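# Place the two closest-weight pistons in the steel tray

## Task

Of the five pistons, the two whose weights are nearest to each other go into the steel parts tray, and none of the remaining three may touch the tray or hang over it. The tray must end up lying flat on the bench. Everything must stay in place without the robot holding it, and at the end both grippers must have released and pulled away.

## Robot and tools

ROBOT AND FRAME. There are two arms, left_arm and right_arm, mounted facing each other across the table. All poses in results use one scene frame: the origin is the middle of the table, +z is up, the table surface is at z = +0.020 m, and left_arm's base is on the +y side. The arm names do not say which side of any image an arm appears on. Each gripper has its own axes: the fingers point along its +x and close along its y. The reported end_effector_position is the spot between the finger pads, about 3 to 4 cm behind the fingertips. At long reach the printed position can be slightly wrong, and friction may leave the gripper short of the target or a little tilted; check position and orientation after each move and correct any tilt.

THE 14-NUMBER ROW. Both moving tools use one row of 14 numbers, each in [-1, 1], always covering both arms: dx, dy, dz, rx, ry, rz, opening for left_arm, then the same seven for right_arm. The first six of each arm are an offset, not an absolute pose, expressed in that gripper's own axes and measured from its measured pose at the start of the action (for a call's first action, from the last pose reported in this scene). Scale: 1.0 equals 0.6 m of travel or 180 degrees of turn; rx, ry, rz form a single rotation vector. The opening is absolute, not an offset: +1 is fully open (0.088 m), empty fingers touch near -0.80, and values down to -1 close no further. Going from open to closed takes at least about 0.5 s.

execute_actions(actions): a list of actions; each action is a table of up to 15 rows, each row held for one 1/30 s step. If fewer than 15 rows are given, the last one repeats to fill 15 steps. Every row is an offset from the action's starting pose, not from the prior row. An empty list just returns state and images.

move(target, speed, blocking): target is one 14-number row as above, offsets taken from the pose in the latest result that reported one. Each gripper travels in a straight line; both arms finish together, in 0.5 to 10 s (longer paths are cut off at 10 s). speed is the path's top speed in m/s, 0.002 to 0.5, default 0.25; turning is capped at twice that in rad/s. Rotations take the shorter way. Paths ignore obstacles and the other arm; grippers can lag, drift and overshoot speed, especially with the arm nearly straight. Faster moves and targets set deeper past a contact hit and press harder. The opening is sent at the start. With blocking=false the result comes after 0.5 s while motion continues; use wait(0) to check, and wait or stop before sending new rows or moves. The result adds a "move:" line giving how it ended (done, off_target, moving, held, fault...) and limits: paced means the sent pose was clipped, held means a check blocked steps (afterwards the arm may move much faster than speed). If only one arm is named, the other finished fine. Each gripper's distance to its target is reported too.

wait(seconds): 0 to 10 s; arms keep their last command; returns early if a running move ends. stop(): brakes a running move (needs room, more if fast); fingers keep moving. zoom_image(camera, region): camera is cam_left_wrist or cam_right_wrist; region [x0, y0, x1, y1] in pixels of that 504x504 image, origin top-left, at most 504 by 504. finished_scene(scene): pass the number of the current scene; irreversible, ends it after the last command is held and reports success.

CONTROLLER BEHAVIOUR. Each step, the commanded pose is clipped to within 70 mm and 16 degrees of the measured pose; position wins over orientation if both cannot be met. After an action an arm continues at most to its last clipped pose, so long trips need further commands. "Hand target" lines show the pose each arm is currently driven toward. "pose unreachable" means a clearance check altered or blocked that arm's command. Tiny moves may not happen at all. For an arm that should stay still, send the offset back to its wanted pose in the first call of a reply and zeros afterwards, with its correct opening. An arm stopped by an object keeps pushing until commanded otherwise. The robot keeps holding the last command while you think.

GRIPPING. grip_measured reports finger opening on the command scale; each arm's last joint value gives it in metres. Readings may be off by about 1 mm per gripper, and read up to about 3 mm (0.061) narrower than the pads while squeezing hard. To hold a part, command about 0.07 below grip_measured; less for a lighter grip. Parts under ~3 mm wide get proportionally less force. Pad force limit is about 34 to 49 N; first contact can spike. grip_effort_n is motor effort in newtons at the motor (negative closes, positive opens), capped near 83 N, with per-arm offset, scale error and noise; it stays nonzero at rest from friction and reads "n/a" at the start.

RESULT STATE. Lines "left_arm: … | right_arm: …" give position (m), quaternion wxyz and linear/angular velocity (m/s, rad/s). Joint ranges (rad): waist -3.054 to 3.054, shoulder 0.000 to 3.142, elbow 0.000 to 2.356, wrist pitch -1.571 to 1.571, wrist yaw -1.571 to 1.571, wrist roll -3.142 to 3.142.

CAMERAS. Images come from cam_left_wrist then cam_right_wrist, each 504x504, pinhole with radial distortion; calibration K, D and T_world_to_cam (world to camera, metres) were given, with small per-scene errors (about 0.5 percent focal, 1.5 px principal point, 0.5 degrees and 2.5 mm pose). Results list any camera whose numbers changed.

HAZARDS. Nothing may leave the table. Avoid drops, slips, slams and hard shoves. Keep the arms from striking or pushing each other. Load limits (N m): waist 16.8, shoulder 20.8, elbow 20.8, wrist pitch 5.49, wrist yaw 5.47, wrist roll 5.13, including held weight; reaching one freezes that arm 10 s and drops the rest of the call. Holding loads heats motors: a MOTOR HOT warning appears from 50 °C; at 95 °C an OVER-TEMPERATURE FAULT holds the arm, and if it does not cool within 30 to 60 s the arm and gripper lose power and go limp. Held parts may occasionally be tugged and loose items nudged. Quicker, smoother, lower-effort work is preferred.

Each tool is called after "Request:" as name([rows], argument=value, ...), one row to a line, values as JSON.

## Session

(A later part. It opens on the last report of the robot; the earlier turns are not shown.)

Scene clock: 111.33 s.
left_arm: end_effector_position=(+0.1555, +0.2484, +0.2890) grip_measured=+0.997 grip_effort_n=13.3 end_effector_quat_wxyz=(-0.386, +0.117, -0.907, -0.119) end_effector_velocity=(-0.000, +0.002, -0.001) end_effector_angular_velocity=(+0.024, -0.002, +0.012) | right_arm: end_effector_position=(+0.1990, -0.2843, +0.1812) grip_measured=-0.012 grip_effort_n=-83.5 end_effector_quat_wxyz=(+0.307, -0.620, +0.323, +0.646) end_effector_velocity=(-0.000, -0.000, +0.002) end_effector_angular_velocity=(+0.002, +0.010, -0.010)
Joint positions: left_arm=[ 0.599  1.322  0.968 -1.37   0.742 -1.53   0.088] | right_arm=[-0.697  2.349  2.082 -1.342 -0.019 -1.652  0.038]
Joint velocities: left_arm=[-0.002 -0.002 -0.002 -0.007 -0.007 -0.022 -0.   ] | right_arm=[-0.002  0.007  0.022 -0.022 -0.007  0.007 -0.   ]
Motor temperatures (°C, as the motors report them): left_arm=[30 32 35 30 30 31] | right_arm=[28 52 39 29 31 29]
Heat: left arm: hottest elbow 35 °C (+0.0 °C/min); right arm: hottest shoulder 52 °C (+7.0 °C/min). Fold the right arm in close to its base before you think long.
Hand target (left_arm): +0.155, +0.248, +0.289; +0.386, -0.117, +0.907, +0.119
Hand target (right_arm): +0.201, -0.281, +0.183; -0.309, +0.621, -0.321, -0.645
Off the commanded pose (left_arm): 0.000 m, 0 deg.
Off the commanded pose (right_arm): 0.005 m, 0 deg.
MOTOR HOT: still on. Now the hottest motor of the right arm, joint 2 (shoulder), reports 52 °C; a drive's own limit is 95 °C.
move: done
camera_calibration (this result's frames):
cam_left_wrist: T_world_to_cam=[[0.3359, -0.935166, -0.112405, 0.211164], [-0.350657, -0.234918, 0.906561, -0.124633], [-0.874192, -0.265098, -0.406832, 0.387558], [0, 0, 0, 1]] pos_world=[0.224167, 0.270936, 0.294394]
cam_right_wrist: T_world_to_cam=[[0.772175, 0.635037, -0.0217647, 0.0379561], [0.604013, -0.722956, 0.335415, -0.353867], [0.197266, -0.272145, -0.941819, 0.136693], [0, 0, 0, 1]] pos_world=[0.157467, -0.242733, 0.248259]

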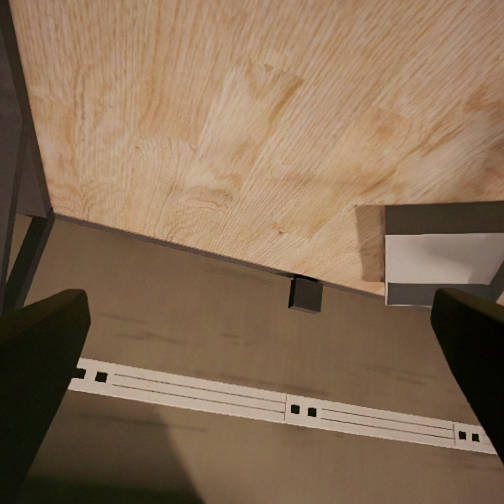

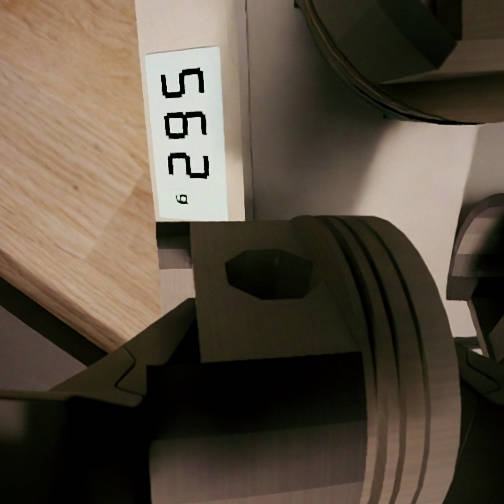

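Request:
move(target=[0,0,0,0,0,0,1,0,-0.043,0.025,0,0,-0.01,-0.2], speed=0.04)

Request:
move(target=[0,0,0,0,0,0,1,0.022,0,0,0,0,0,-0.2], speed=0.03)

Scene clock: 114.67 s.
left_arm: end_effector_position=(+0.1555, +0.2484, +0.2890) grip_measured=+0.997 grip_effort_n=12.8 end_effector_quat_wxyz=(-0.386, +0.117, -0.907, -0.119) end_effector_velocity=(-0.001, +0.001, -0.002) end_effector_angular_velocity=(+0.005, -0.007, -0.003) | right_arm: end_effector_position=(+0.2087, -0.2600, +0.1791) grip_measured=-0.012 grip_effort_n=-83.5 end_effector_quat_wxyz=(+0.314, -0.624, +0.316, +0.642) end_effector_velocity=(-0.001, +0.002, +0.001) end_effector_angular_velocity=(+0.014, +0.018, +0.005)
Joint positions: left_arm=[ 0.599  1.322  0.968 -1.37   0.742 -1.53   0.088] | right_arm=[-0.665  2.44   2.235 -1.38  -0.02  -1.619  0.038]
Joint velocities: left_arm=[-0.007 -0.002 -0.007  0.007 -0.007 -0.007 -0.   ] | right_arm=[-0.002  0.012  0.027 -0.022 -0.022 -0.007 -0.   ]
Motor temperatures (°C, as the motors report them): left_arm=[30 32 36 30 30 31] | right_arm=[28 52 39 29 31 29]
Heat: left arm: hottest elbow 36 °C (+1.0 °C/min); right arm: hottest shoulder 52 °C (+6.1 °C/min). Fold the right arm in close to its base before you think long.
Hand target (left_arm): +0.155, +0.248, +0.289; +0.386, -0.117, +0.907, +0.119
Hand target (right_arm): +0.211, -0.257, +0.181; -0.317, +0.625, -0.313, -0.641
Off the commanded pose (left_arm): 0.000 m, 0 deg.
Off the commanded pose (right_arm): 0.004 m, 0 deg.
MOTOR HOT: still on. Now the hottest motor of the right arm, joint 2 (shoulder), reports 52 °C; a drive's own limit is 95 °C.
move: done
camera_calibration (this result's frames):
cam_left_wrist: T_world_to_cam=[[0.3359, -0.935166, -0.112405, 0.211164], [-0.350657, -0.234918, 0.906561, -0.124633], [-0.874192, -0.265098, -0.406832, 0.387558], [0, 0, 0, 1]] pos_world=[0.224167, 0.270936, 0.294394]
cam_right_wrist: T_world_to_cam=[[0.772623, 0.634864, 0.00153626, 0.010725], [0.597207, -0.727612, 0.337528, -0.341627], [0.215402, -0.259864, -0.941314, 0.138631], [0, 0, 0, 1]] pos_world=[0.165874, -0.219355, 0.245787]

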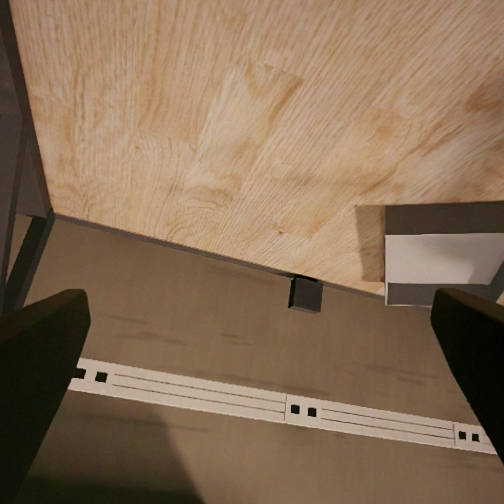

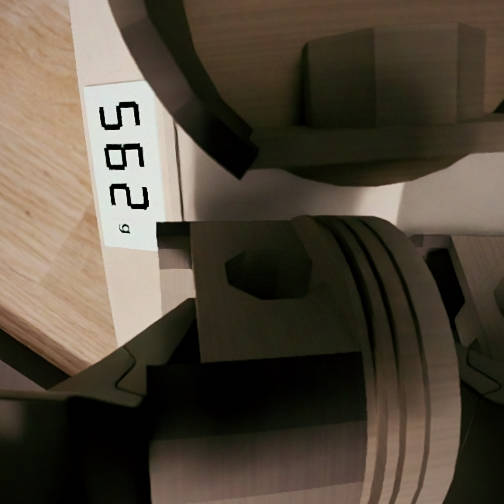

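Scene clock: 115.47 s.
left_arm: end_effector_position=(+0.1555, +0.2484, +0.2890) grip_measured=+0.997 grip_effort_n=13.3 end_effector_quat_wxyz=(-0.386, +0.117, -0.907, -0.119) end_effector_velocity=(-0.000, +0.001, +0.000) end_effector_angular_velocity=(+0.010, -0.005, +0.002) | right_arm: end_effector_position=(+0.2096, -0.2594, +0.1677) grip_measured=-0.012 grip_effort_n=-83.5 end_effector_quat_wxyz=(+0.316, -0.625, +0.315, +0.641) end_effector_velocity=(+0.000, -0.003, -0.006) end_effector_angular_velocity=(-0.000, +0.014, +0.015)
Joint positions: left_arm=[ 0.599  1.322  0.968 -1.37   0.742 -1.53   0.088] | right_arm=[-0.665  2.44   2.19  -1.331 -0.02  -1.619  0.038]
Joint velocities: left_arm=[-0.002 -0.002  0.002 -0.007 -0.007 -0.007 -0.   ] | right_arm=[-0.007  0.007 -0.012  0.007 -0.007 -0.022  0.   ]
Motor temperatures (°C, as the motors report them): left_arm=[30 32 36 30 30 31] | right_arm=[28 52 39 29 31 29]
Heat: left arm: hottest elbow 36 °C (+1.0 °C/min); right arm: hottest shoulder 52 °C (+6.0 °C/min). Fold the right arm in close to its base before you think long.
Hand target (left_arm): +0.155, +0.248, +0.289; +0.386, -0.117, +0.907, +0.119
Hand target (right_arm): +0.208, -0.260, +0.166; -0.314, +0.624, -0.316, -0.642
Off the commanded pose (left_arm): 0.000 m, 0 deg.
Off the commanded pose (right_arm): 0.002 m, 0 deg.
MOTOR HOT: still on. Now the hottest motor of the right arm, joint 2 (shoulder), reports 52 °C; a drive's own limit is 95 °C.
move: done
camera_calibration (this result's frames):
cam_left_wrist: T_world_to_cam=[[0.3359, -0.935166, -0.112405, 0.211164], [-0.350657, -0.234918, 0.906561, -0.124633], [-0.874192, -0.265098, -0.406832, 0.387558], [0, 0, 0, 1]] pos_world=[0.224167, 0.270936, 0.294394]
cam_right_wrist: T_world_to_cam=[[0.772608, 0.634854, 0.0060958, 0.0088356], [0.59593, -0.728483, 0.337905, -0.337908], [0.218961, -0.257435, -0.94116, 0.127756], [0, 0, 0, 1]] pos_world=[0.16657, -0.218881, 0.234366]

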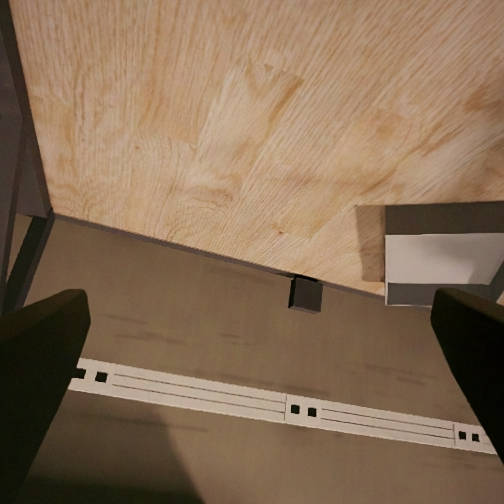

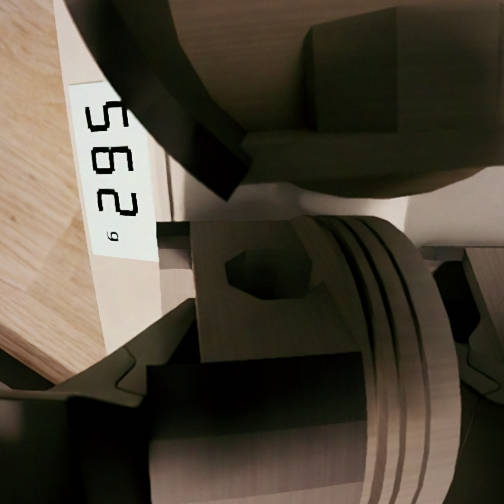

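Request:
move(target=[0,0,0,0,0,0,1,0,0,0,0,0,0,0.25])

Request:
move(target=[0,0,0,0,0,0,1,-0.09,0,0,0,0,0,0.25], speed=0.06)

Request:
wait(seconds=1.5)

Scene clock: 117.70 s.
left_arm: end_effector_position=(+0.1555, +0.2484, +0.2890) grip_measured=+0.997 grip_effort_n=12.8 end_effector_quat_wxyz=(-0.386, +0.117, -0.907, -0.119) end_effector_velocity=(-0.000, +0.002, -0.001) end_effector_angular_velocity=(-0.001, -0.005, -0.020) | right_arm: end_effector_position=(+0.2093, -0.2596, +0.1674) grip_measured=+0.244 grip_effort_n=22.1 end_effector_quat_wxyz=(+0.315, -0.625, +0.315, +0.641) end_effector_velocity=(+0.001, +0.001, +0.000) end_effector_angular_velocity=(+0.011, -0.002, +0.019)
Joint positions: left_arm=[ 0.599  1.322  0.968 -1.37   0.742 -1.53   0.088] | right_arm=[-0.665  2.44   2.189 -1.331 -0.02  -1.619  0.051]
Joint velocities: left_arm=[-0.002  0.002 -0.002 -0.007 -0.007  0.022 -0.   ] | right_arm=[-0.002 -0.002 -0.002  0.007 -0.007 -0.022  0.   ]
Motor temperatures (°C, as the motors report them): left_arm=[30 32 36 30 30 31] | right_arm=[28 52 39 29 31 29]
Heat: left arm: hottest elbow 36 °C (+1.0 °C/min); right arm: hottest shoulder 52 °C (+5.1 °C/min). Fold the right arm in close to its base before you think long.
Hand target (left_arm): +0.155, +0.248, +0.289; +0.386, -0.117, +0.907, +0.119
Hand target (right_arm): +0.210, -0.259, +0.168; -0.316, +0.625, -0.314, -0.641
Off the commanded pose (left_arm): 0.000 m, 0 deg.
Off the commanded pose (right_arm): 0.001 m, 0 deg.
MOTOR HOT: still on. Now the hottest motor of the right arm, joint 2 (shoulder), reports 52 °C; a drive's own limit is 95 °C.
move: done
camera_calibration (this result's frames):
cam_left_wrist: T_world_to_cam=[[0.3359, -0.935166, -0.112405, 0.211164], [-0.350657, -0.234918, 0.906561, -0.124633], [-0.874192, -0.265098, -0.406832, 0.387558], [0, 0, 0, 1]] pos_world=[0.224167, 0.270936, 0.294394]
cam_right_wrist: T_world_to_cam=[[0.772616, 0.634859, 0.004196, 0.00957243], [0.596462, -0.72812, 0.337749, -0.337769], [0.217478, -0.258447, -0.941227, 0.127562], [0, 0, 0, 1]] pos_world=[0.166329, -0.219045, 0.234106]

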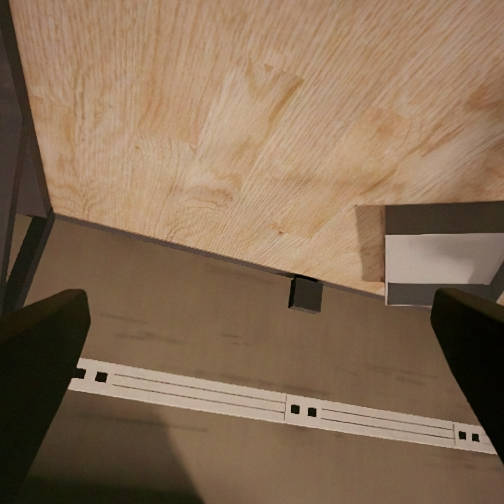

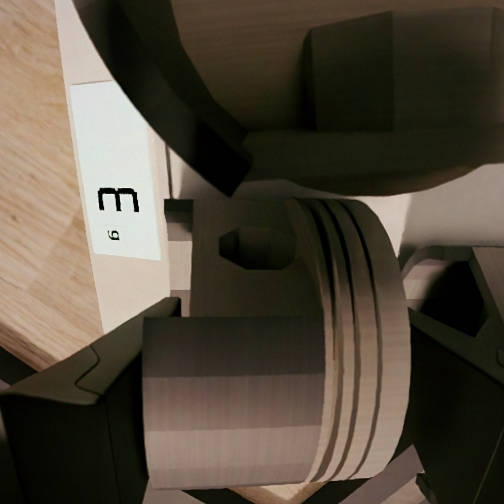

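Scene clock: 119.13 s.
left_arm: end_effector_position=(+0.1555, +0.2484, +0.2890) grip_measured=+0.997 grip_effort_n=12.8 end_effector_quat_wxyz=(-0.386, +0.117, -0.907, -0.119) end_effector_velocity=(-0.002, +0.002, +0.001) end_effector_angular_velocity=(+0.009, +0.010, +0.004) | right_arm: end_effector_position=(+0.2079, -0.2606, +0.2121) grip_measured=+0.247 grip_effort_n=20.2 end_effector_quat_wxyz=(+0.320, -0.627, +0.310, +0.639) end_effector_velocity=(-0.002, -0.001, +0.003) end_effector_angular_velocity=(+0.005, +0.006, +0.005)
Joint positions: left_arm=[ 0.599  1.322  0.968 -1.37   0.742 -1.53   0.088] | right_arm=[-0.665  2.43   2.349 -1.487 -0.02  -1.619  0.051]
Joint velocities: left_arm=[-0.002 -0.002 -0.002 -0.007  0.007 -0.007 -0.   ] | right_arm=[-0.002 -0.007 -0.002 -0.007 -0.007 -0.007 -0.   ]
Motor temperatures (°C, as the motors report them): left_arm=[30 32 36 30 30 31] | right_arm=[28 53 39 29 31 29]
Heat: left arm: hottest elbow 36 °C (+1.0 °C/min); right arm: hottest shoulder 53 °C (+6.1 °C/min). Fold the right arm in close to its base before you think long.
Hand target (left_arm): +0.155, +0.248, +0.289; +0.386, -0.117, +0.907, +0.119
Hand target (right_arm): +0.210, -0.261, +0.221; -0.327, +0.631, -0.304, -0.634
Off the commanded pose (left_arm): 0.000 m, 0 deg.
Off the commanded pose (right_arm): 0.010 m, 1 deg.
MOTOR HOT: still on. Now the hottest motor of the right arm, joint 2 (shoulder), reports 53 °C; a drive's own limit is 95 °C.
joint sent to its limit (right arm) — the command would take joint 3 (elbow) past its upper limit, so that joint was sent only as far as its limit.
move: off_target (right_arm)
camera_calibration (this result's frames):
cam_left_wrist: T_world_to_cam=[[0.3359, -0.935166, -0.112405, 0.211164], [-0.350657, -0.234918, 0.906561, -0.124633], [-0.874192, -0.265098, -0.406832, 0.387558], [0, 0, 0, 1]] pos_world=[0.224167, 0.270936, 0.294394]
cam_right_wrist: T_world_to_cam=[[0.772474, 0.634762, 0.0190135, 0.00788469], [0.592304, -0.730957, 0.338935, -0.352865], [0.229041, -0.250557, -0.940618, 0.169235], [0, 0, 0, 1]] pos_world=[0.164151, -0.220531, 0.278634]

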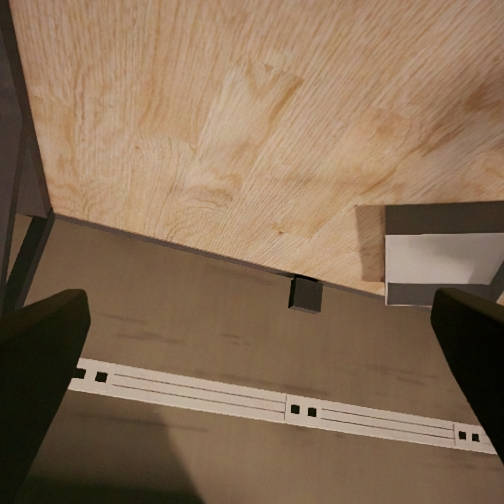

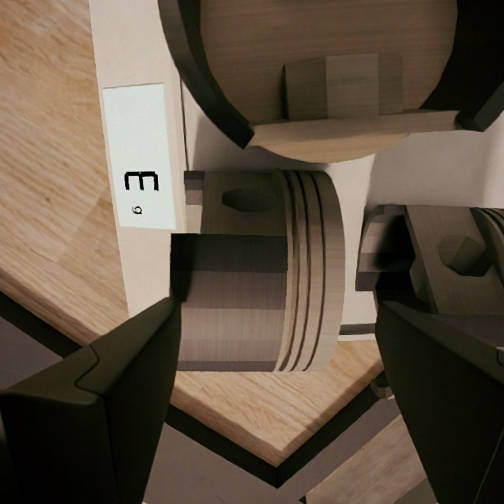

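Scene clock: 120.63 s.
left_arm: end_effector_position=(+0.1555, +0.2484, +0.2890) grip_measured=+0.997 grip_effort_n=12.3 end_effector_quat_wxyz=(-0.386, +0.117, -0.907, -0.119) end_effector_velocity=(-0.001, +0.002, -0.001) end_effector_angular_velocity=(+0.019, -0.002, -0.003) | right_arm: end_effector_position=(+0.2079, -0.2606, +0.2121) grip_measured=+0.247 grip_effort_n=20.2 end_effector_quat_wxyz=(+0.320, -0.627, +0.310, +0.639) end_effector_velocity=(-0.002, -0.001, -0.002) end_effector_angular_velocity=(-0.001, +0.014, +0.005)
Joint positions: left_arm=[ 0.599  1.322  0.968 -1.37   0.742 -1.53   0.088] | right_arm=[-0.665  2.43   2.349 -1.487 -0.02  -1.619  0.051]
Joint velocities: left_arm=[-0.007  0.002 -0.002 -0.007 -0.007 -0.007 -0.   ] | right_arm=[-0.002  0.002 -0.002 -0.007 -0.007 -0.007 -0.   ]
Motor temperatures (°C, as the motors report them): left_arm=[30 32 36 30 30 31] | right_arm=[28 53 39 29 31 29]
Heat: left arm: hottest elbow 36 °C (+1.0 °C/min); right arm: hottest shoulder 53 °C (+6.0 °C/min). Fold the right arm in close to its base before you think long.
Hand target (left_arm): +0.155, +0.248, +0.289; +0.386, -0.117, +0.907, +0.119
Hand target (right_arm): +0.210, -0.261, +0.221; -0.327, +0.631, -0.304, -0.634
Off the commanded pose (left_arm): 0.000 m, 0 deg.
Off the commanded pose (right_arm): 0.010 m, 1 deg.
MOTOR HOT: still on. Now the hottest motor of the right arm, joint 2 (shoulder), reports 53 °C; a drive's own limit is 95 °C.
wait: 1.50 s; at rest by 0.17 s
camera_calibration (this result's frames):
cam_left_wrist: T_world_to_cam=[[0.3359, -0.935166, -0.112405, 0.211164], [-0.350657, -0.234918, 0.906561, -0.124633], [-0.874192, -0.265098, -0.406832, 0.387558], [0, 0, 0, 1]] pos_world=[0.224167, 0.270936, 0.294394]
cam_right_wrist: T_world_to_cam=[[0.772474, 0.634762, 0.0190135, 0.00788469], [0.592304, -0.730957, 0.338935, -0.352865], [0.229041, -0.250557, -0.940618, 0.169235], [0, 0, 0, 1]] pos_world=[0.164151, -0.220531, 0.278634]

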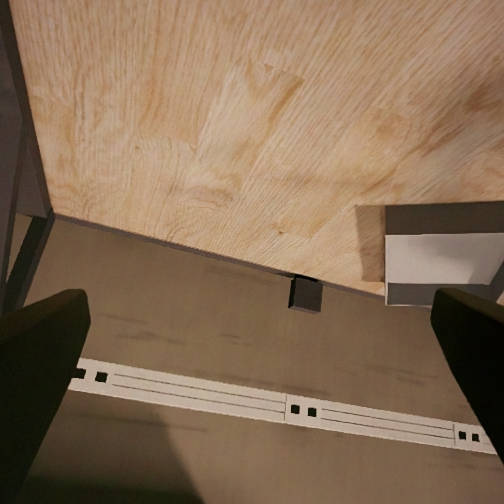

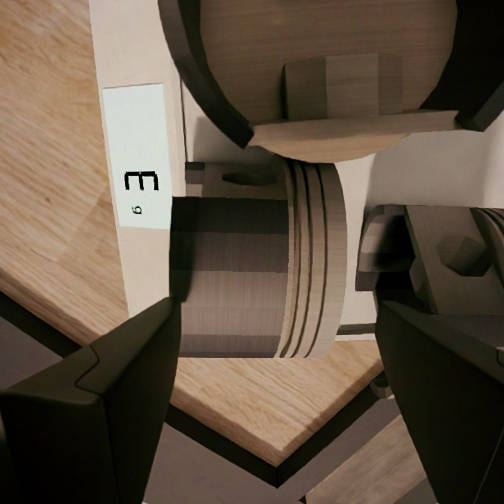

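Request:
move(target=[0,0,0,0,0,0,1,-0.085,0.1,0.03,0.48,0,0,0.6], speed=0.3)

Request:
move(target=[0,0,0,0,0,0,1,0,0.087,0.118,0,-0.03,0,0.6], speed=0.12)

Scene clock: 126.90 s.
left_arm: end_effector_position=(+0.1555, +0.2484, +0.2890) grip_measured=+0.997 grip_effort_n=12.8 end_effector_quat_wxyz=(-0.386, +0.117, -0.907, -0.119) end_effector_velocity=(+0.002, +0.001, -0.003) end_effector_angular_velocity=(+0.005, -0.022, -0.000) | right_arm: end_effector_position=(+0.1534, -0.2819, +0.2625) grip_measured=+0.597 grip_effort_n=20.2 end_effector_quat_wxyz=(+0.663, -0.239, +0.663, +0.254) end_effector_velocity=(-0.005, -0.001, -0.000) end_effector_angular_velocity=(+0.011, +0.023, -0.010)
Joint positions: left_arm=[ 0.599  1.322  0.968 -1.37   0.742 -1.53   0.088] | right_arm=[-0.634  2.142  2.064 -1.487 -0.02  -0.082  0.068]
Joint velocities: left_arm=[-0.002 -0.002 -0.002  0.007 -0.022 -0.007  0.   ] | right_arm=[-0.002 -0.007 -0.012 -0.007 -0.022  0.007 -0.   ]
Motor temperatures (°C, as the motors report them): left_arm=[30 32 36 30 30 31] | right_arm=[28 55 39 29 31 29]
Heat: left arm: hottest elbow 36 °C (+1.0 °C/min); right arm: hottest shoulder 55 °C (+6.1 °C/min). Fold the right arm in close to its base before you think long.
Hand target (left_arm): +0.155, +0.248, +0.289; +0.386, -0.117, +0.907, +0.119
Hand target (right_arm): +0.150, -0.283, +0.264; +0.663, -0.239, +0.663, +0.253
Off the commanded pose (left_arm): 0.000 m, 0 deg.
Off the commanded pose (right_arm): 0.004 m, 0 deg.
MOTOR HOT: still on. Now the hottest motor of the right arm, joint 2 (shoulder), reports 55 °C; a drive's own limit is 95 °C.
move: done
camera_calibration (this result's frames):
cam_left_wrist: T_world_to_cam=[[0.3359, -0.935166, -0.112405, 0.211164], [-0.350657, -0.234918, 0.906561, -0.124633], [-0.874192, -0.265098, -0.406832, 0.387558], [0, 0, 0, 1]] pos_world=[0.224167, 0.270936, 0.294394]
cam_right_wrist: T_world_to_cam=[[0.683742, -0.729705, -0.00536209, -0.302079], [-0.682469, -0.642048, 0.3493, -0.135357], [-0.258328, -0.235171, -0.936996, 0.301877], [0, 0, 0, 1]] pos_world=[0.19215, -0.236342, 0.328518]

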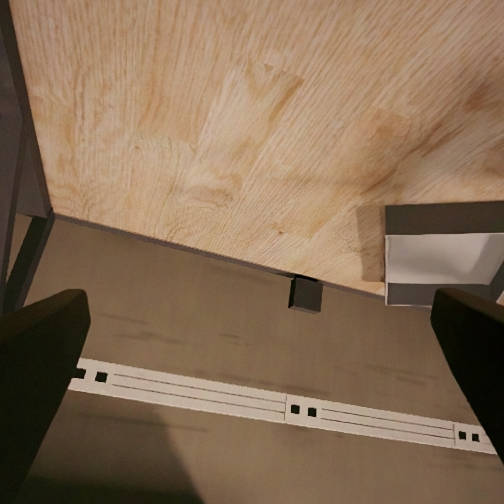

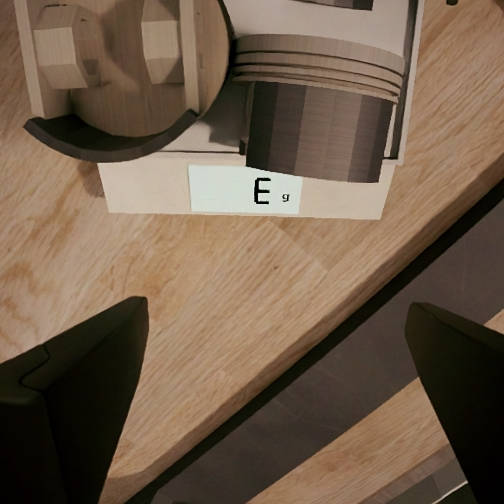

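Scene clock: 128.17 s.
left_arm: end_effector_position=(+0.1555, +0.2484, +0.2890) grip_measured=+0.997 grip_effort_n=12.3 end_effector_quat_wxyz=(-0.386, +0.117, -0.907, -0.119) end_effector_velocity=(-0.001, +0.001, -0.002) end_effector_angular_velocity=(+0.015, -0.005, +0.008) | right_arm: end_effector_position=(+0.1710, -0.2000, +0.2657) grip_measured=+0.597 grip_effort_n=20.7 end_effector_quat_wxyz=(+0.715, -0.215, +0.606, +0.274) end_effector_velocity=(-0.001, -0.001, +0.002) end_effector_angular_velocity=(+0.013, +0.016, +0.004)
Joint positions: left_arm=[ 0.599  1.322  0.968 -1.37   0.742 -1.53   0.088] | right_arm=[-0.516  2.313  2.348 -1.431 -0.018  0.04   0.068]
Joint velocities: left_arm=[-0.007 -0.002 -0.007  0.007 -0.007 -0.022  0.   ] | right_arm=[-0.007 -0.002  0.002 -0.007 -0.022 -0.007  0.   ]
Motor temperatures (°C, as the motors report them): left_arm=[30 32 36 30 30 31] | right_arm=[28 54 39 29 31 29]
Heat: left arm: hottest elbow 36 °C (+1.0 °C/min); right arm: hottest shoulder 54 °C (+5.1 °C/min). Fold the right arm in close to its base before you think long.
Hand target (left_arm): +0.155, +0.248, +0.289; +0.386, -0.117, +0.907, +0.119
Hand target (right_arm): +0.173, -0.197, +0.264; +0.717, -0.215, +0.604, +0.274
Off the commanded pose (left_arm): 0.000 m, 0 deg.
Off the commanded pose (right_arm): 0.005 m, 4 deg.
MOTOR HOT: still on. Now the hottest motor of the right arm, joint 2 (shoulder), reports 54 °C; a drive's own limit is 95 °C.
joint sent to its limit (right arm) — the command would take joint 3 (elbow) past its upper limit, so that joint was sent only as far as its limit.
move: off_target (right_arm)
camera_calibration (this result's frames):
cam_left_wrist: T_world_to_cam=[[0.3359, -0.935166, -0.112405, 0.211164], [-0.350657, -0.234918, 0.906561, -0.124633], [-0.874192, -0.265098, -0.406832, 0.387558], [0, 0, 0, 1]] pos_world=[0.224167, 0.270936, 0.294394]
cam_right_wrist: T_world_to_cam=[[0.681432, -0.731872, -0.00373175, -0.254786], [-0.718036, -0.669518, 0.190185, -0.02899], [-0.14169, -0.126919, -0.981741, 0.342333], [0, 0, 0, 1]] pos_world=[0.201309, -0.162432, 0.340645]

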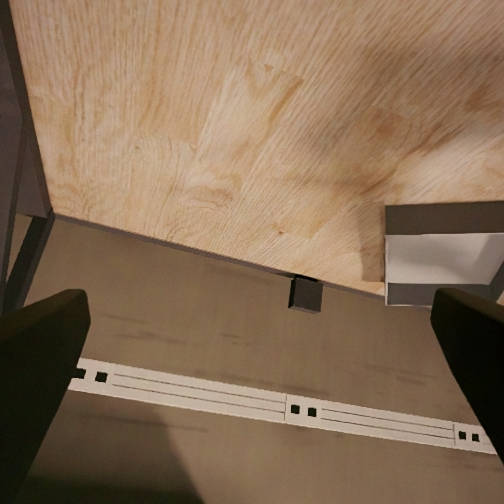

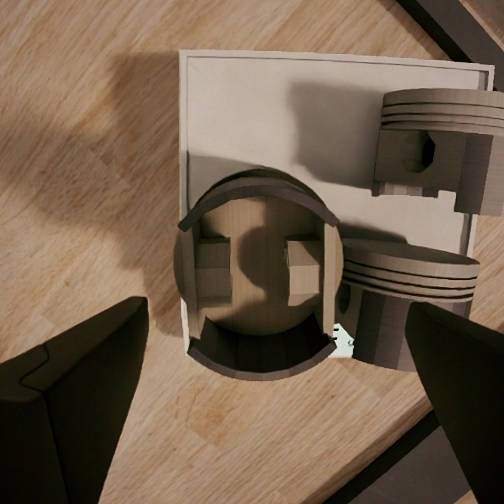

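Request:
move(target=[0,0,0,0,0,0,1,0.115,0.01,-0.016,0,0.025,0,0.6], speed=0.07)

Scene clock: 134.43 s.
left_arm: end_effector_position=(+0.1555, +0.2484, +0.2890) grip_measured=+0.997 grip_effort_n=12.3 end_effector_quat_wxyz=(-0.386, +0.117, -0.907, -0.119) end_effector_velocity=(-0.000, +0.001, +0.000) end_effector_angular_velocity=(+0.010, -0.005, +0.002) | right_arm: end_effector_position=(+0.1700, -0.1921, +0.2063) grip_measured=+0.597 grip_effort_n=20.7 end_effector_quat_wxyz=(+0.698, -0.223, +0.625, +0.268) end_effector_velocity=(+0.002, -0.002, -0.001) end_effector_angular_velocity=(+0.005, +0.001, +0.015)
Joint positions: left_arm=[ 0.599  1.322  0.968 -1.37   0.742 -1.53   0.088] | right_arm=[-0.503  2.353  2.184 -1.282 -0.018  0.051  0.068]
Joint velocities: left_arm=[-0.002 -0.002  0.002 -0.007 -0.007 -0.007 -0.   ] | right_arm=[-0.007 -0.002 -0.007  0.007 -0.007 -0.022  0.   ]
Motor temperatures (°C, as the motors report them): left_arm=[30 32 36 30 30 31] | right_arm=[28 54 40 29 31 29]
Heat: left arm: hottest elbow 36 °C (+1.0 °C/min); right arm: hottest shoulder 54 °C (+4.0 °C/min). Fold the right arm in close to its base before you think long.
Hand target (left_arm): +0.155, +0.248, +0.289; +0.386, -0.117, +0.907, +0.119
Hand target (right_arm): +0.167, -0.192, +0.196; +0.690, -0.226, +0.634, +0.266
Off the commanded pose (left_arm): 0.000 m, 0 deg.
Off the commanded pose (right_arm): 0.010 m, 1 deg.
MOTOR HOT: still on. Now the hottest motor of the right arm, joint 2 (shoulder), reports 54 °C; a drive's own limit is 95 °C.
move: off_target (right_arm)
camera_calibration (this result's frames):
cam_left_wrist: T_world_to_cam=[[0.3359, -0.935166, -0.112405, 0.211164], [-0.350657, -0.234918, 0.906561, -0.124633], [-0.874192, -0.265098, -0.406832, 0.387558], [0, 0, 0, 1]] pos_world=[0.224167, 0.270936, 0.294394]
cam_right_wrist: T_world_to_cam=[[0.683042, -0.730359, -0.00552281, -0.248113], [-0.707512, -0.663515, 0.243257, -0.0247429], [-0.181329, -0.162247, -0.969946, 0.282389], [0, 0, 0, 1]] pos_world=[0.203171, -0.151812, 0.278551]

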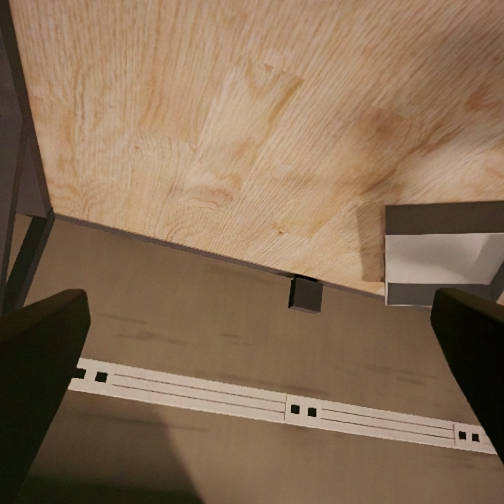

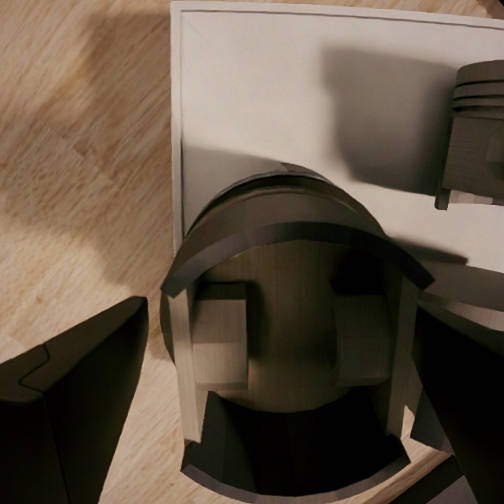

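Request:
move(target=[0,0,0,0,0,0,1,0.025,-0.007,-0.006,0,0,0,0.62], speed=0.04)

Request:
move(target=[0,0,0,0,0,0,1,0,0,0,0,0,0,-0.2])

Request:
move(target=[0,0,0,0,0,0,1,-0.05,0,0,0,0,0,-0.2], speed=0.06)

Request:
move(target=[0,0,0,0,0,0,1,-0.04,0,-0.24,0,0,0,-0.2], speed=0.12)

Scene clock: 145.20 s.
left_arm: end_effector_position=(+0.1555, +0.2484, +0.2890) grip_measured=+0.997 grip_effort_n=12.3 end_effector_quat_wxyz=(-0.386, +0.117, -0.907, -0.119) end_effector_velocity=(+0.001, +0.002, -0.001) end_effector_angular_velocity=(+0.014, -0.003, +0.007) | right_arm: end_effector_position=(+0.1714, -0.1916, +0.1978) grip_measured=+0.616 grip_effort_n=21.6 end_effector_quat_wxyz=(+0.703, -0.222, +0.619, +0.271) end_effector_velocity=(+0.000, +0.004, +0.006) end_effector_angular_velocity=(+0.030, -0.022, +0.011)
Joint positions: left_arm=[ 0.599  1.322  0.968 -1.37   0.742 -1.53   0.088] | right_arm=[-0.504  2.339  2.124 -1.22  -0.019  0.047  0.069]
Joint velocities: left_arm=[ 0.002 -0.002 -0.002 -0.007 -0.007 -0.007 -0.   ] | right_arm=[ 0.002 -0.027 -0.027  0.037 -0.007 -0.007 -0.   ]
Motor temperatures (°C, as the motors report them): left_arm=[30 32 36 30 30 31] | right_arm=[28 54 39 30 31 29]
Heat: left arm: hottest elbow 36 °C (+1.0 °C/min); right arm: hottest shoulder 54 °C (+3.0 °C/min). Fold the right arm in close to its base before you think long.
Hand target (left_arm): +0.155, +0.248, +0.289; +0.386, -0.117, +0.907, +0.119
Hand target (right_arm): +0.171, -0.196, +0.191; +0.698, -0.223, +0.626, +0.268
Off the commanded pose (left_arm): 0.000 m, 0 deg.
Off the commanded pose (right_arm): 0.008 m, 1 deg.
MOTOR HOT: still on. Now the hottest motor of the right arm, joint 2 (shoulder), reports 54 °C; a drive's own limit is 95 °C.
move: done
camera_calibration (this result's frames):
cam_left_wrist: T_world_to_cam=[[0.3359, -0.935166, -0.112405, 0.211164], [-0.350657, -0.234918, 0.906561, -0.124633], [-0.874192, -0.265098, -0.406832, 0.387558], [0, 0, 0, 1]] pos_world=[0.224167, 0.270936, 0.294394]
cam_right_wrist: T_world_to_cam=[[0.684825, -0.728684, -0.00591192, -0.24868], [-0.708646, -0.66784, 0.227619, -0.0188922], [-0.169811, -0.15169, -0.973732, 0.275302], [0, 0, 0, 1]] pos_world=[0.203664, -0.152066, 0.2709]

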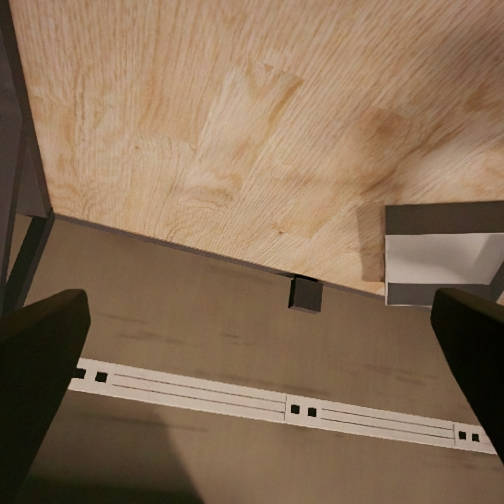

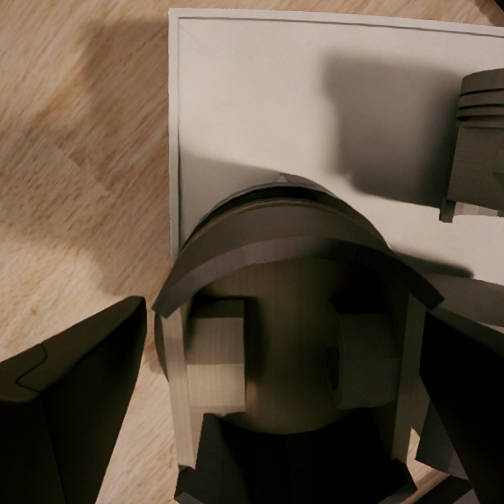

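Scene clock: 145.70 s.
left_arm: end_effector_position=(+0.1555, +0.2484, +0.2890) grip_measured=+0.997 grip_effort_n=11.9 end_effector_quat_wxyz=(-0.386, +0.117, -0.907, -0.119) end_effector_velocity=(-0.002, +0.002, +0.001) end_effector_angular_velocity=(+0.009, +0.010, +0.004) | right_arm: end_effector_position=(+0.1725, -0.1921, +0.1983) grip_measured=+0.269 grip_effort_n=-83.5 end_effector_quat_wxyz=(+0.704, -0.221, +0.618, +0.271) end_effector_velocity=(+0.001, +0.001, +0.003) end_effector_angular_velocity=(+0.013, -0.005, +0.006)
Joint positions: left_arm=[ 0.599  1.322  0.968 -1.37   0.742 -1.53   0.088] | right_arm=[-0.506  2.338  2.124 -1.218 -0.017  0.047  0.052]
Joint velocities: left_arm=[-0.002 -0.002 -0.002 -0.007  0.007 -0.007 -0.   ] | right_arm=[-0.002 -0.007 -0.002  0.007 -0.007 -0.007 -0.   ]
Motor temperatures (°C, as the motors report them): left_arm=[30 32 36 30 30 31] | right_arm=[28 54 39 30 31 29]
Heat: left arm: hottest elbow 36 °C (+1.0 °C/min); right arm: hottest shoulder 54 °C (+3.0 °C/min). Fold the right arm in close to its base before you think long.
Hand target (left_arm): +0.155, +0.248, +0.289; +0.386, -0.117, +0.907, +0.119
Hand target (right_arm): +0.171, -0.192, +0.198; +0.703, -0.222, +0.619, +0.272
Off the commanded pose (left_arm): 0.000 m, 0 deg.
Off the commanded pose (right_arm): 0.001 m, 0 deg.
MOTOR HOT: still on. Now the hottest motor of the right arm, joint 2 (shoulder), reports 54 °C; a drive's own limit is 95 °C.
move: done
camera_calibration (this result's frames):
cam_left_wrist: T_world_to_cam=[[0.3359, -0.935166, -0.112405, 0.211164], [-0.350657, -0.234918, 0.906561, -0.124633], [-0.874192, -0.265098, -0.406832, 0.387558], [0, 0, 0, 1]] pos_world=[0.224167, 0.270936, 0.294394]
cam_right_wrist: T_world_to_cam=[[0.683574, -0.729868, -0.00436443, -0.25015], [-0.710551, -0.666826, 0.224633, -0.0174531], [-0.166863, -0.150452, -0.974434, 0.275755], [0, 0, 0, 1]] pos_world=[0.204608, -0.152726, 0.271534]

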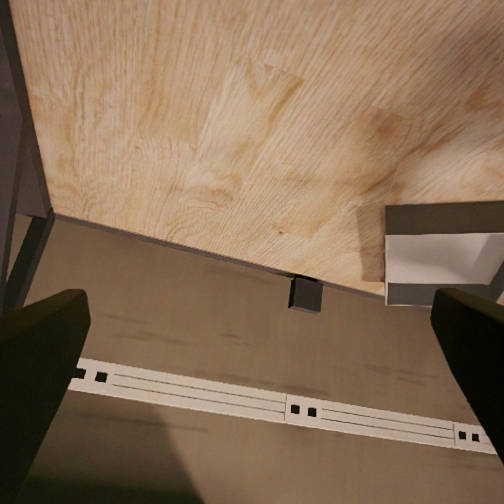

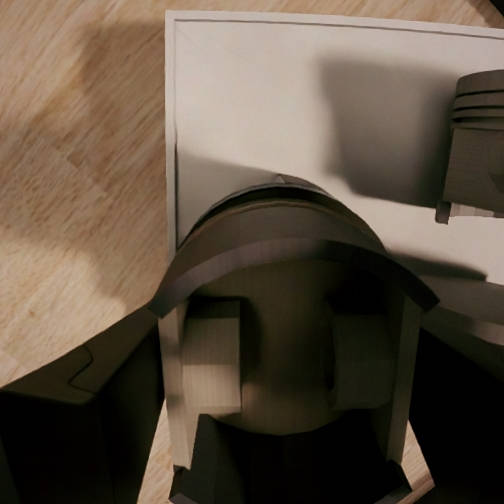

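Scene clock: 146.60 s.
left_arm: end_effector_position=(+0.1555, +0.2484, +0.2890) grip_measured=+0.997 grip_effort_n=12.8 end_effector_quat_wxyz=(-0.386, +0.117, -0.907, -0.119) end_effector_velocity=(+0.000, +0.001, -0.002) end_effector_angular_velocity=(+0.005, -0.007, +0.002) | right_arm: end_effector_position=(+0.1674, -0.1971, +0.2174) grip_measured=+0.269 grip_effort_n=-83.5 end_effector_quat_wxyz=(+0.696, -0.225, +0.628, +0.267) end_effector_velocity=(+0.004, +0.003, +0.006) end_effector_angular_velocity=(+0.023, -0.015, +0.006)
Joint positions: left_arm=[ 0.599  1.322  0.968 -1.37   0.742 -1.53   0.088] | right_arm=[-0.506  2.338  2.202 -1.323 -0.017  0.047  0.052]
Joint velocities: left_arm=[-0.002 -0.002 -0.007  0.007 -0.007 -0.007 -0.   ] | right_arm=[-0.002 -0.002  0.017  0.007 -0.007 -0.007 -0.   ]
Motor temperatures (°C, as the motors report them): left_arm=[30 32 36 30 30 31] | right_arm=[28 54 39 30 31 29]
Heat: left arm: hottest elbow 36 °C (+1.0 °C/min); right arm: hottest shoulder 54 °C (+3.0 °C/min). Fold the right arm in close to its base before you think long.
Hand target (left_arm): +0.155, +0.248, +0.289; +0.386, -0.117, +0.907, +0.119
Hand target (right_arm): +0.170, -0.196, +0.228; +0.704, -0.221, +0.618, +0.271
Off the commanded pose (left_arm): 0.000 m, 0 deg.
Off the commanded pose (right_arm): 0.011 m, 2 deg.
MOTOR HOT: still on. Now the hottest motor of the right arm, joint 2 (shoulder), reports 54 °C; a drive's own limit is 95 °C.
move: off_target (right_arm)
camera_calibration (this result's frames):
cam_left_wrist: T_world_to_cam=[[0.3359, -0.935166, -0.112405, 0.211164], [-0.350657, -0.234918, 0.906561, -0.124633], [-0.874192, -0.265098, -0.406832, 0.387558], [0, 0, 0, 1]] pos_world=[0.224167, 0.270936, 0.294394]
cam_right_wrist: T_world_to_cam=[[0.683429, -0.730009, -0.00346336, -0.250418], [-0.706061, -0.6622, 0.250937, -0.0342594], [-0.18548, -0.169052, -0.967997, 0.290746], [0, 0, 0, 1]] pos_world=[0.200881, -0.156342, 0.289171]

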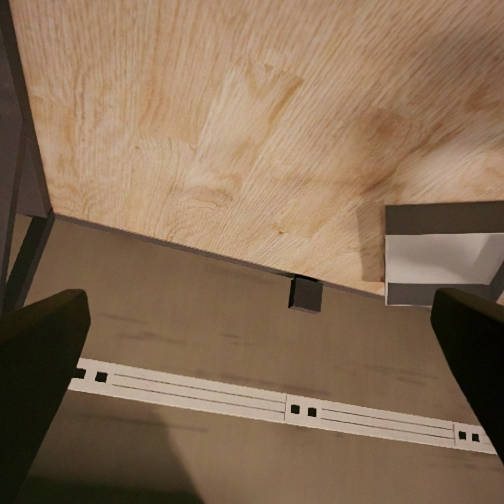

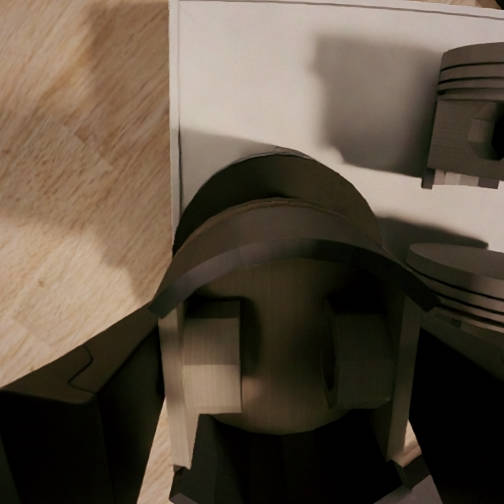

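Scene clock: 148.33 s.
left_arm: end_effector_position=(+0.1555, +0.2484, +0.2890) grip_measured=+0.997 grip_effort_n=12.8 end_effector_quat_wxyz=(-0.386, +0.117, -0.907, -0.119) end_effector_velocity=(-0.001, +0.004, -0.001) end_effector_angular_velocity=(+0.033, +0.003, +0.002) | right_arm: end_effector_position=(+0.0591, -0.2905, +0.2246) grip_measured=+0.269 grip_effort_n=-83.5 end_effector_quat_wxyz=(+0.693, -0.226, +0.631, +0.266) end_effector_velocity=(-0.001, -0.001, +0.002) end_effector_angular_velocity=(+0.013, -0.004, +0.006)
Joint positions: left_arm=[ 0.599  1.322  0.968 -1.37   0.742 -1.53   0.088] | right_arm=[-0.486  1.737  1.351 -1.082 -0.016  0.067  0.052]
Joint velocities: left_arm=[-0.002  0.002 -0.002 -0.022 -0.007 -0.007 -0.   ] | right_arm=[-0.002 -0.017 -0.012  0.007 -0.007 -0.007  0.   ]
Motor temperatures (°C, as the motors report them): left_arm=[30 32 36 30 30 31] | right_arm=[28 54 39 30 31 29]
Heat: left arm: hottest elbow 36 °C (+1.0 °C/min); right arm: hottest shoulder 54 °C (+3.0 °C/min). Fold the right arm in close to its base before you think long.
Hand target (left_arm): +0.155, +0.248, +0.289; +0.386, -0.117, +0.907, +0.119
Hand target (right_arm): +0.057, -0.292, +0.227; +0.696, -0.225, +0.628, +0.267
Off the commanded pose (left_arm): 0.000 m, 0 deg.
Off the commanded pose (right_arm): 0.003 m, 1 deg.
MOTOR HOT: still on. Now the hottest motor of the right arm, joint 2 (shoulder), reports 54 °C; a drive's own limit is 95 °C.
move: done
camera_calibration (this result's frames):
cam_left_wrist: T_world_to_cam=[[0.3359, -0.935166, -0.112405, 0.211164], [-0.350657, -0.234918, 0.906561, -0.124633], [-0.874192, -0.265098, -0.406832, 0.387558], [0, 0, 0, 1]] pos_world=[0.224167, 0.270936, 0.294394]
cam_right_wrist: T_world_to_cam=[[0.683148, -0.730264, -0.004742, -0.244394], [-0.704437, -0.660672, 0.259386, -0.175932], [-0.192553, -0.173859, -0.965762, 0.260427], [0, 0, 0, 1]] pos_world=[0.09317, -0.249428, 0.295986]

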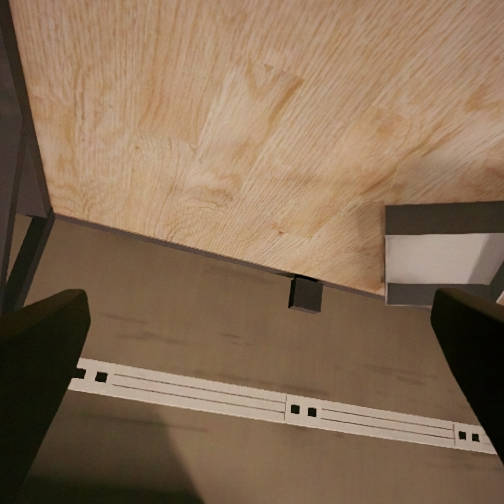

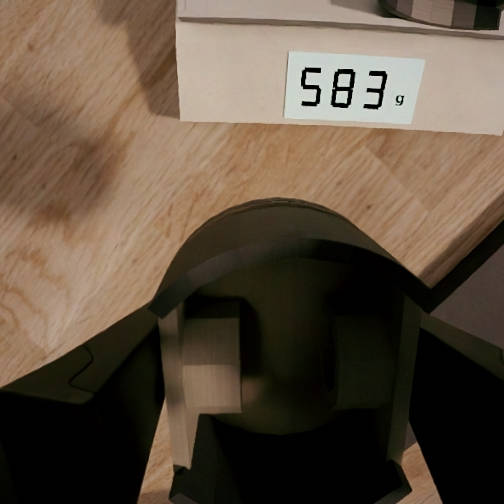

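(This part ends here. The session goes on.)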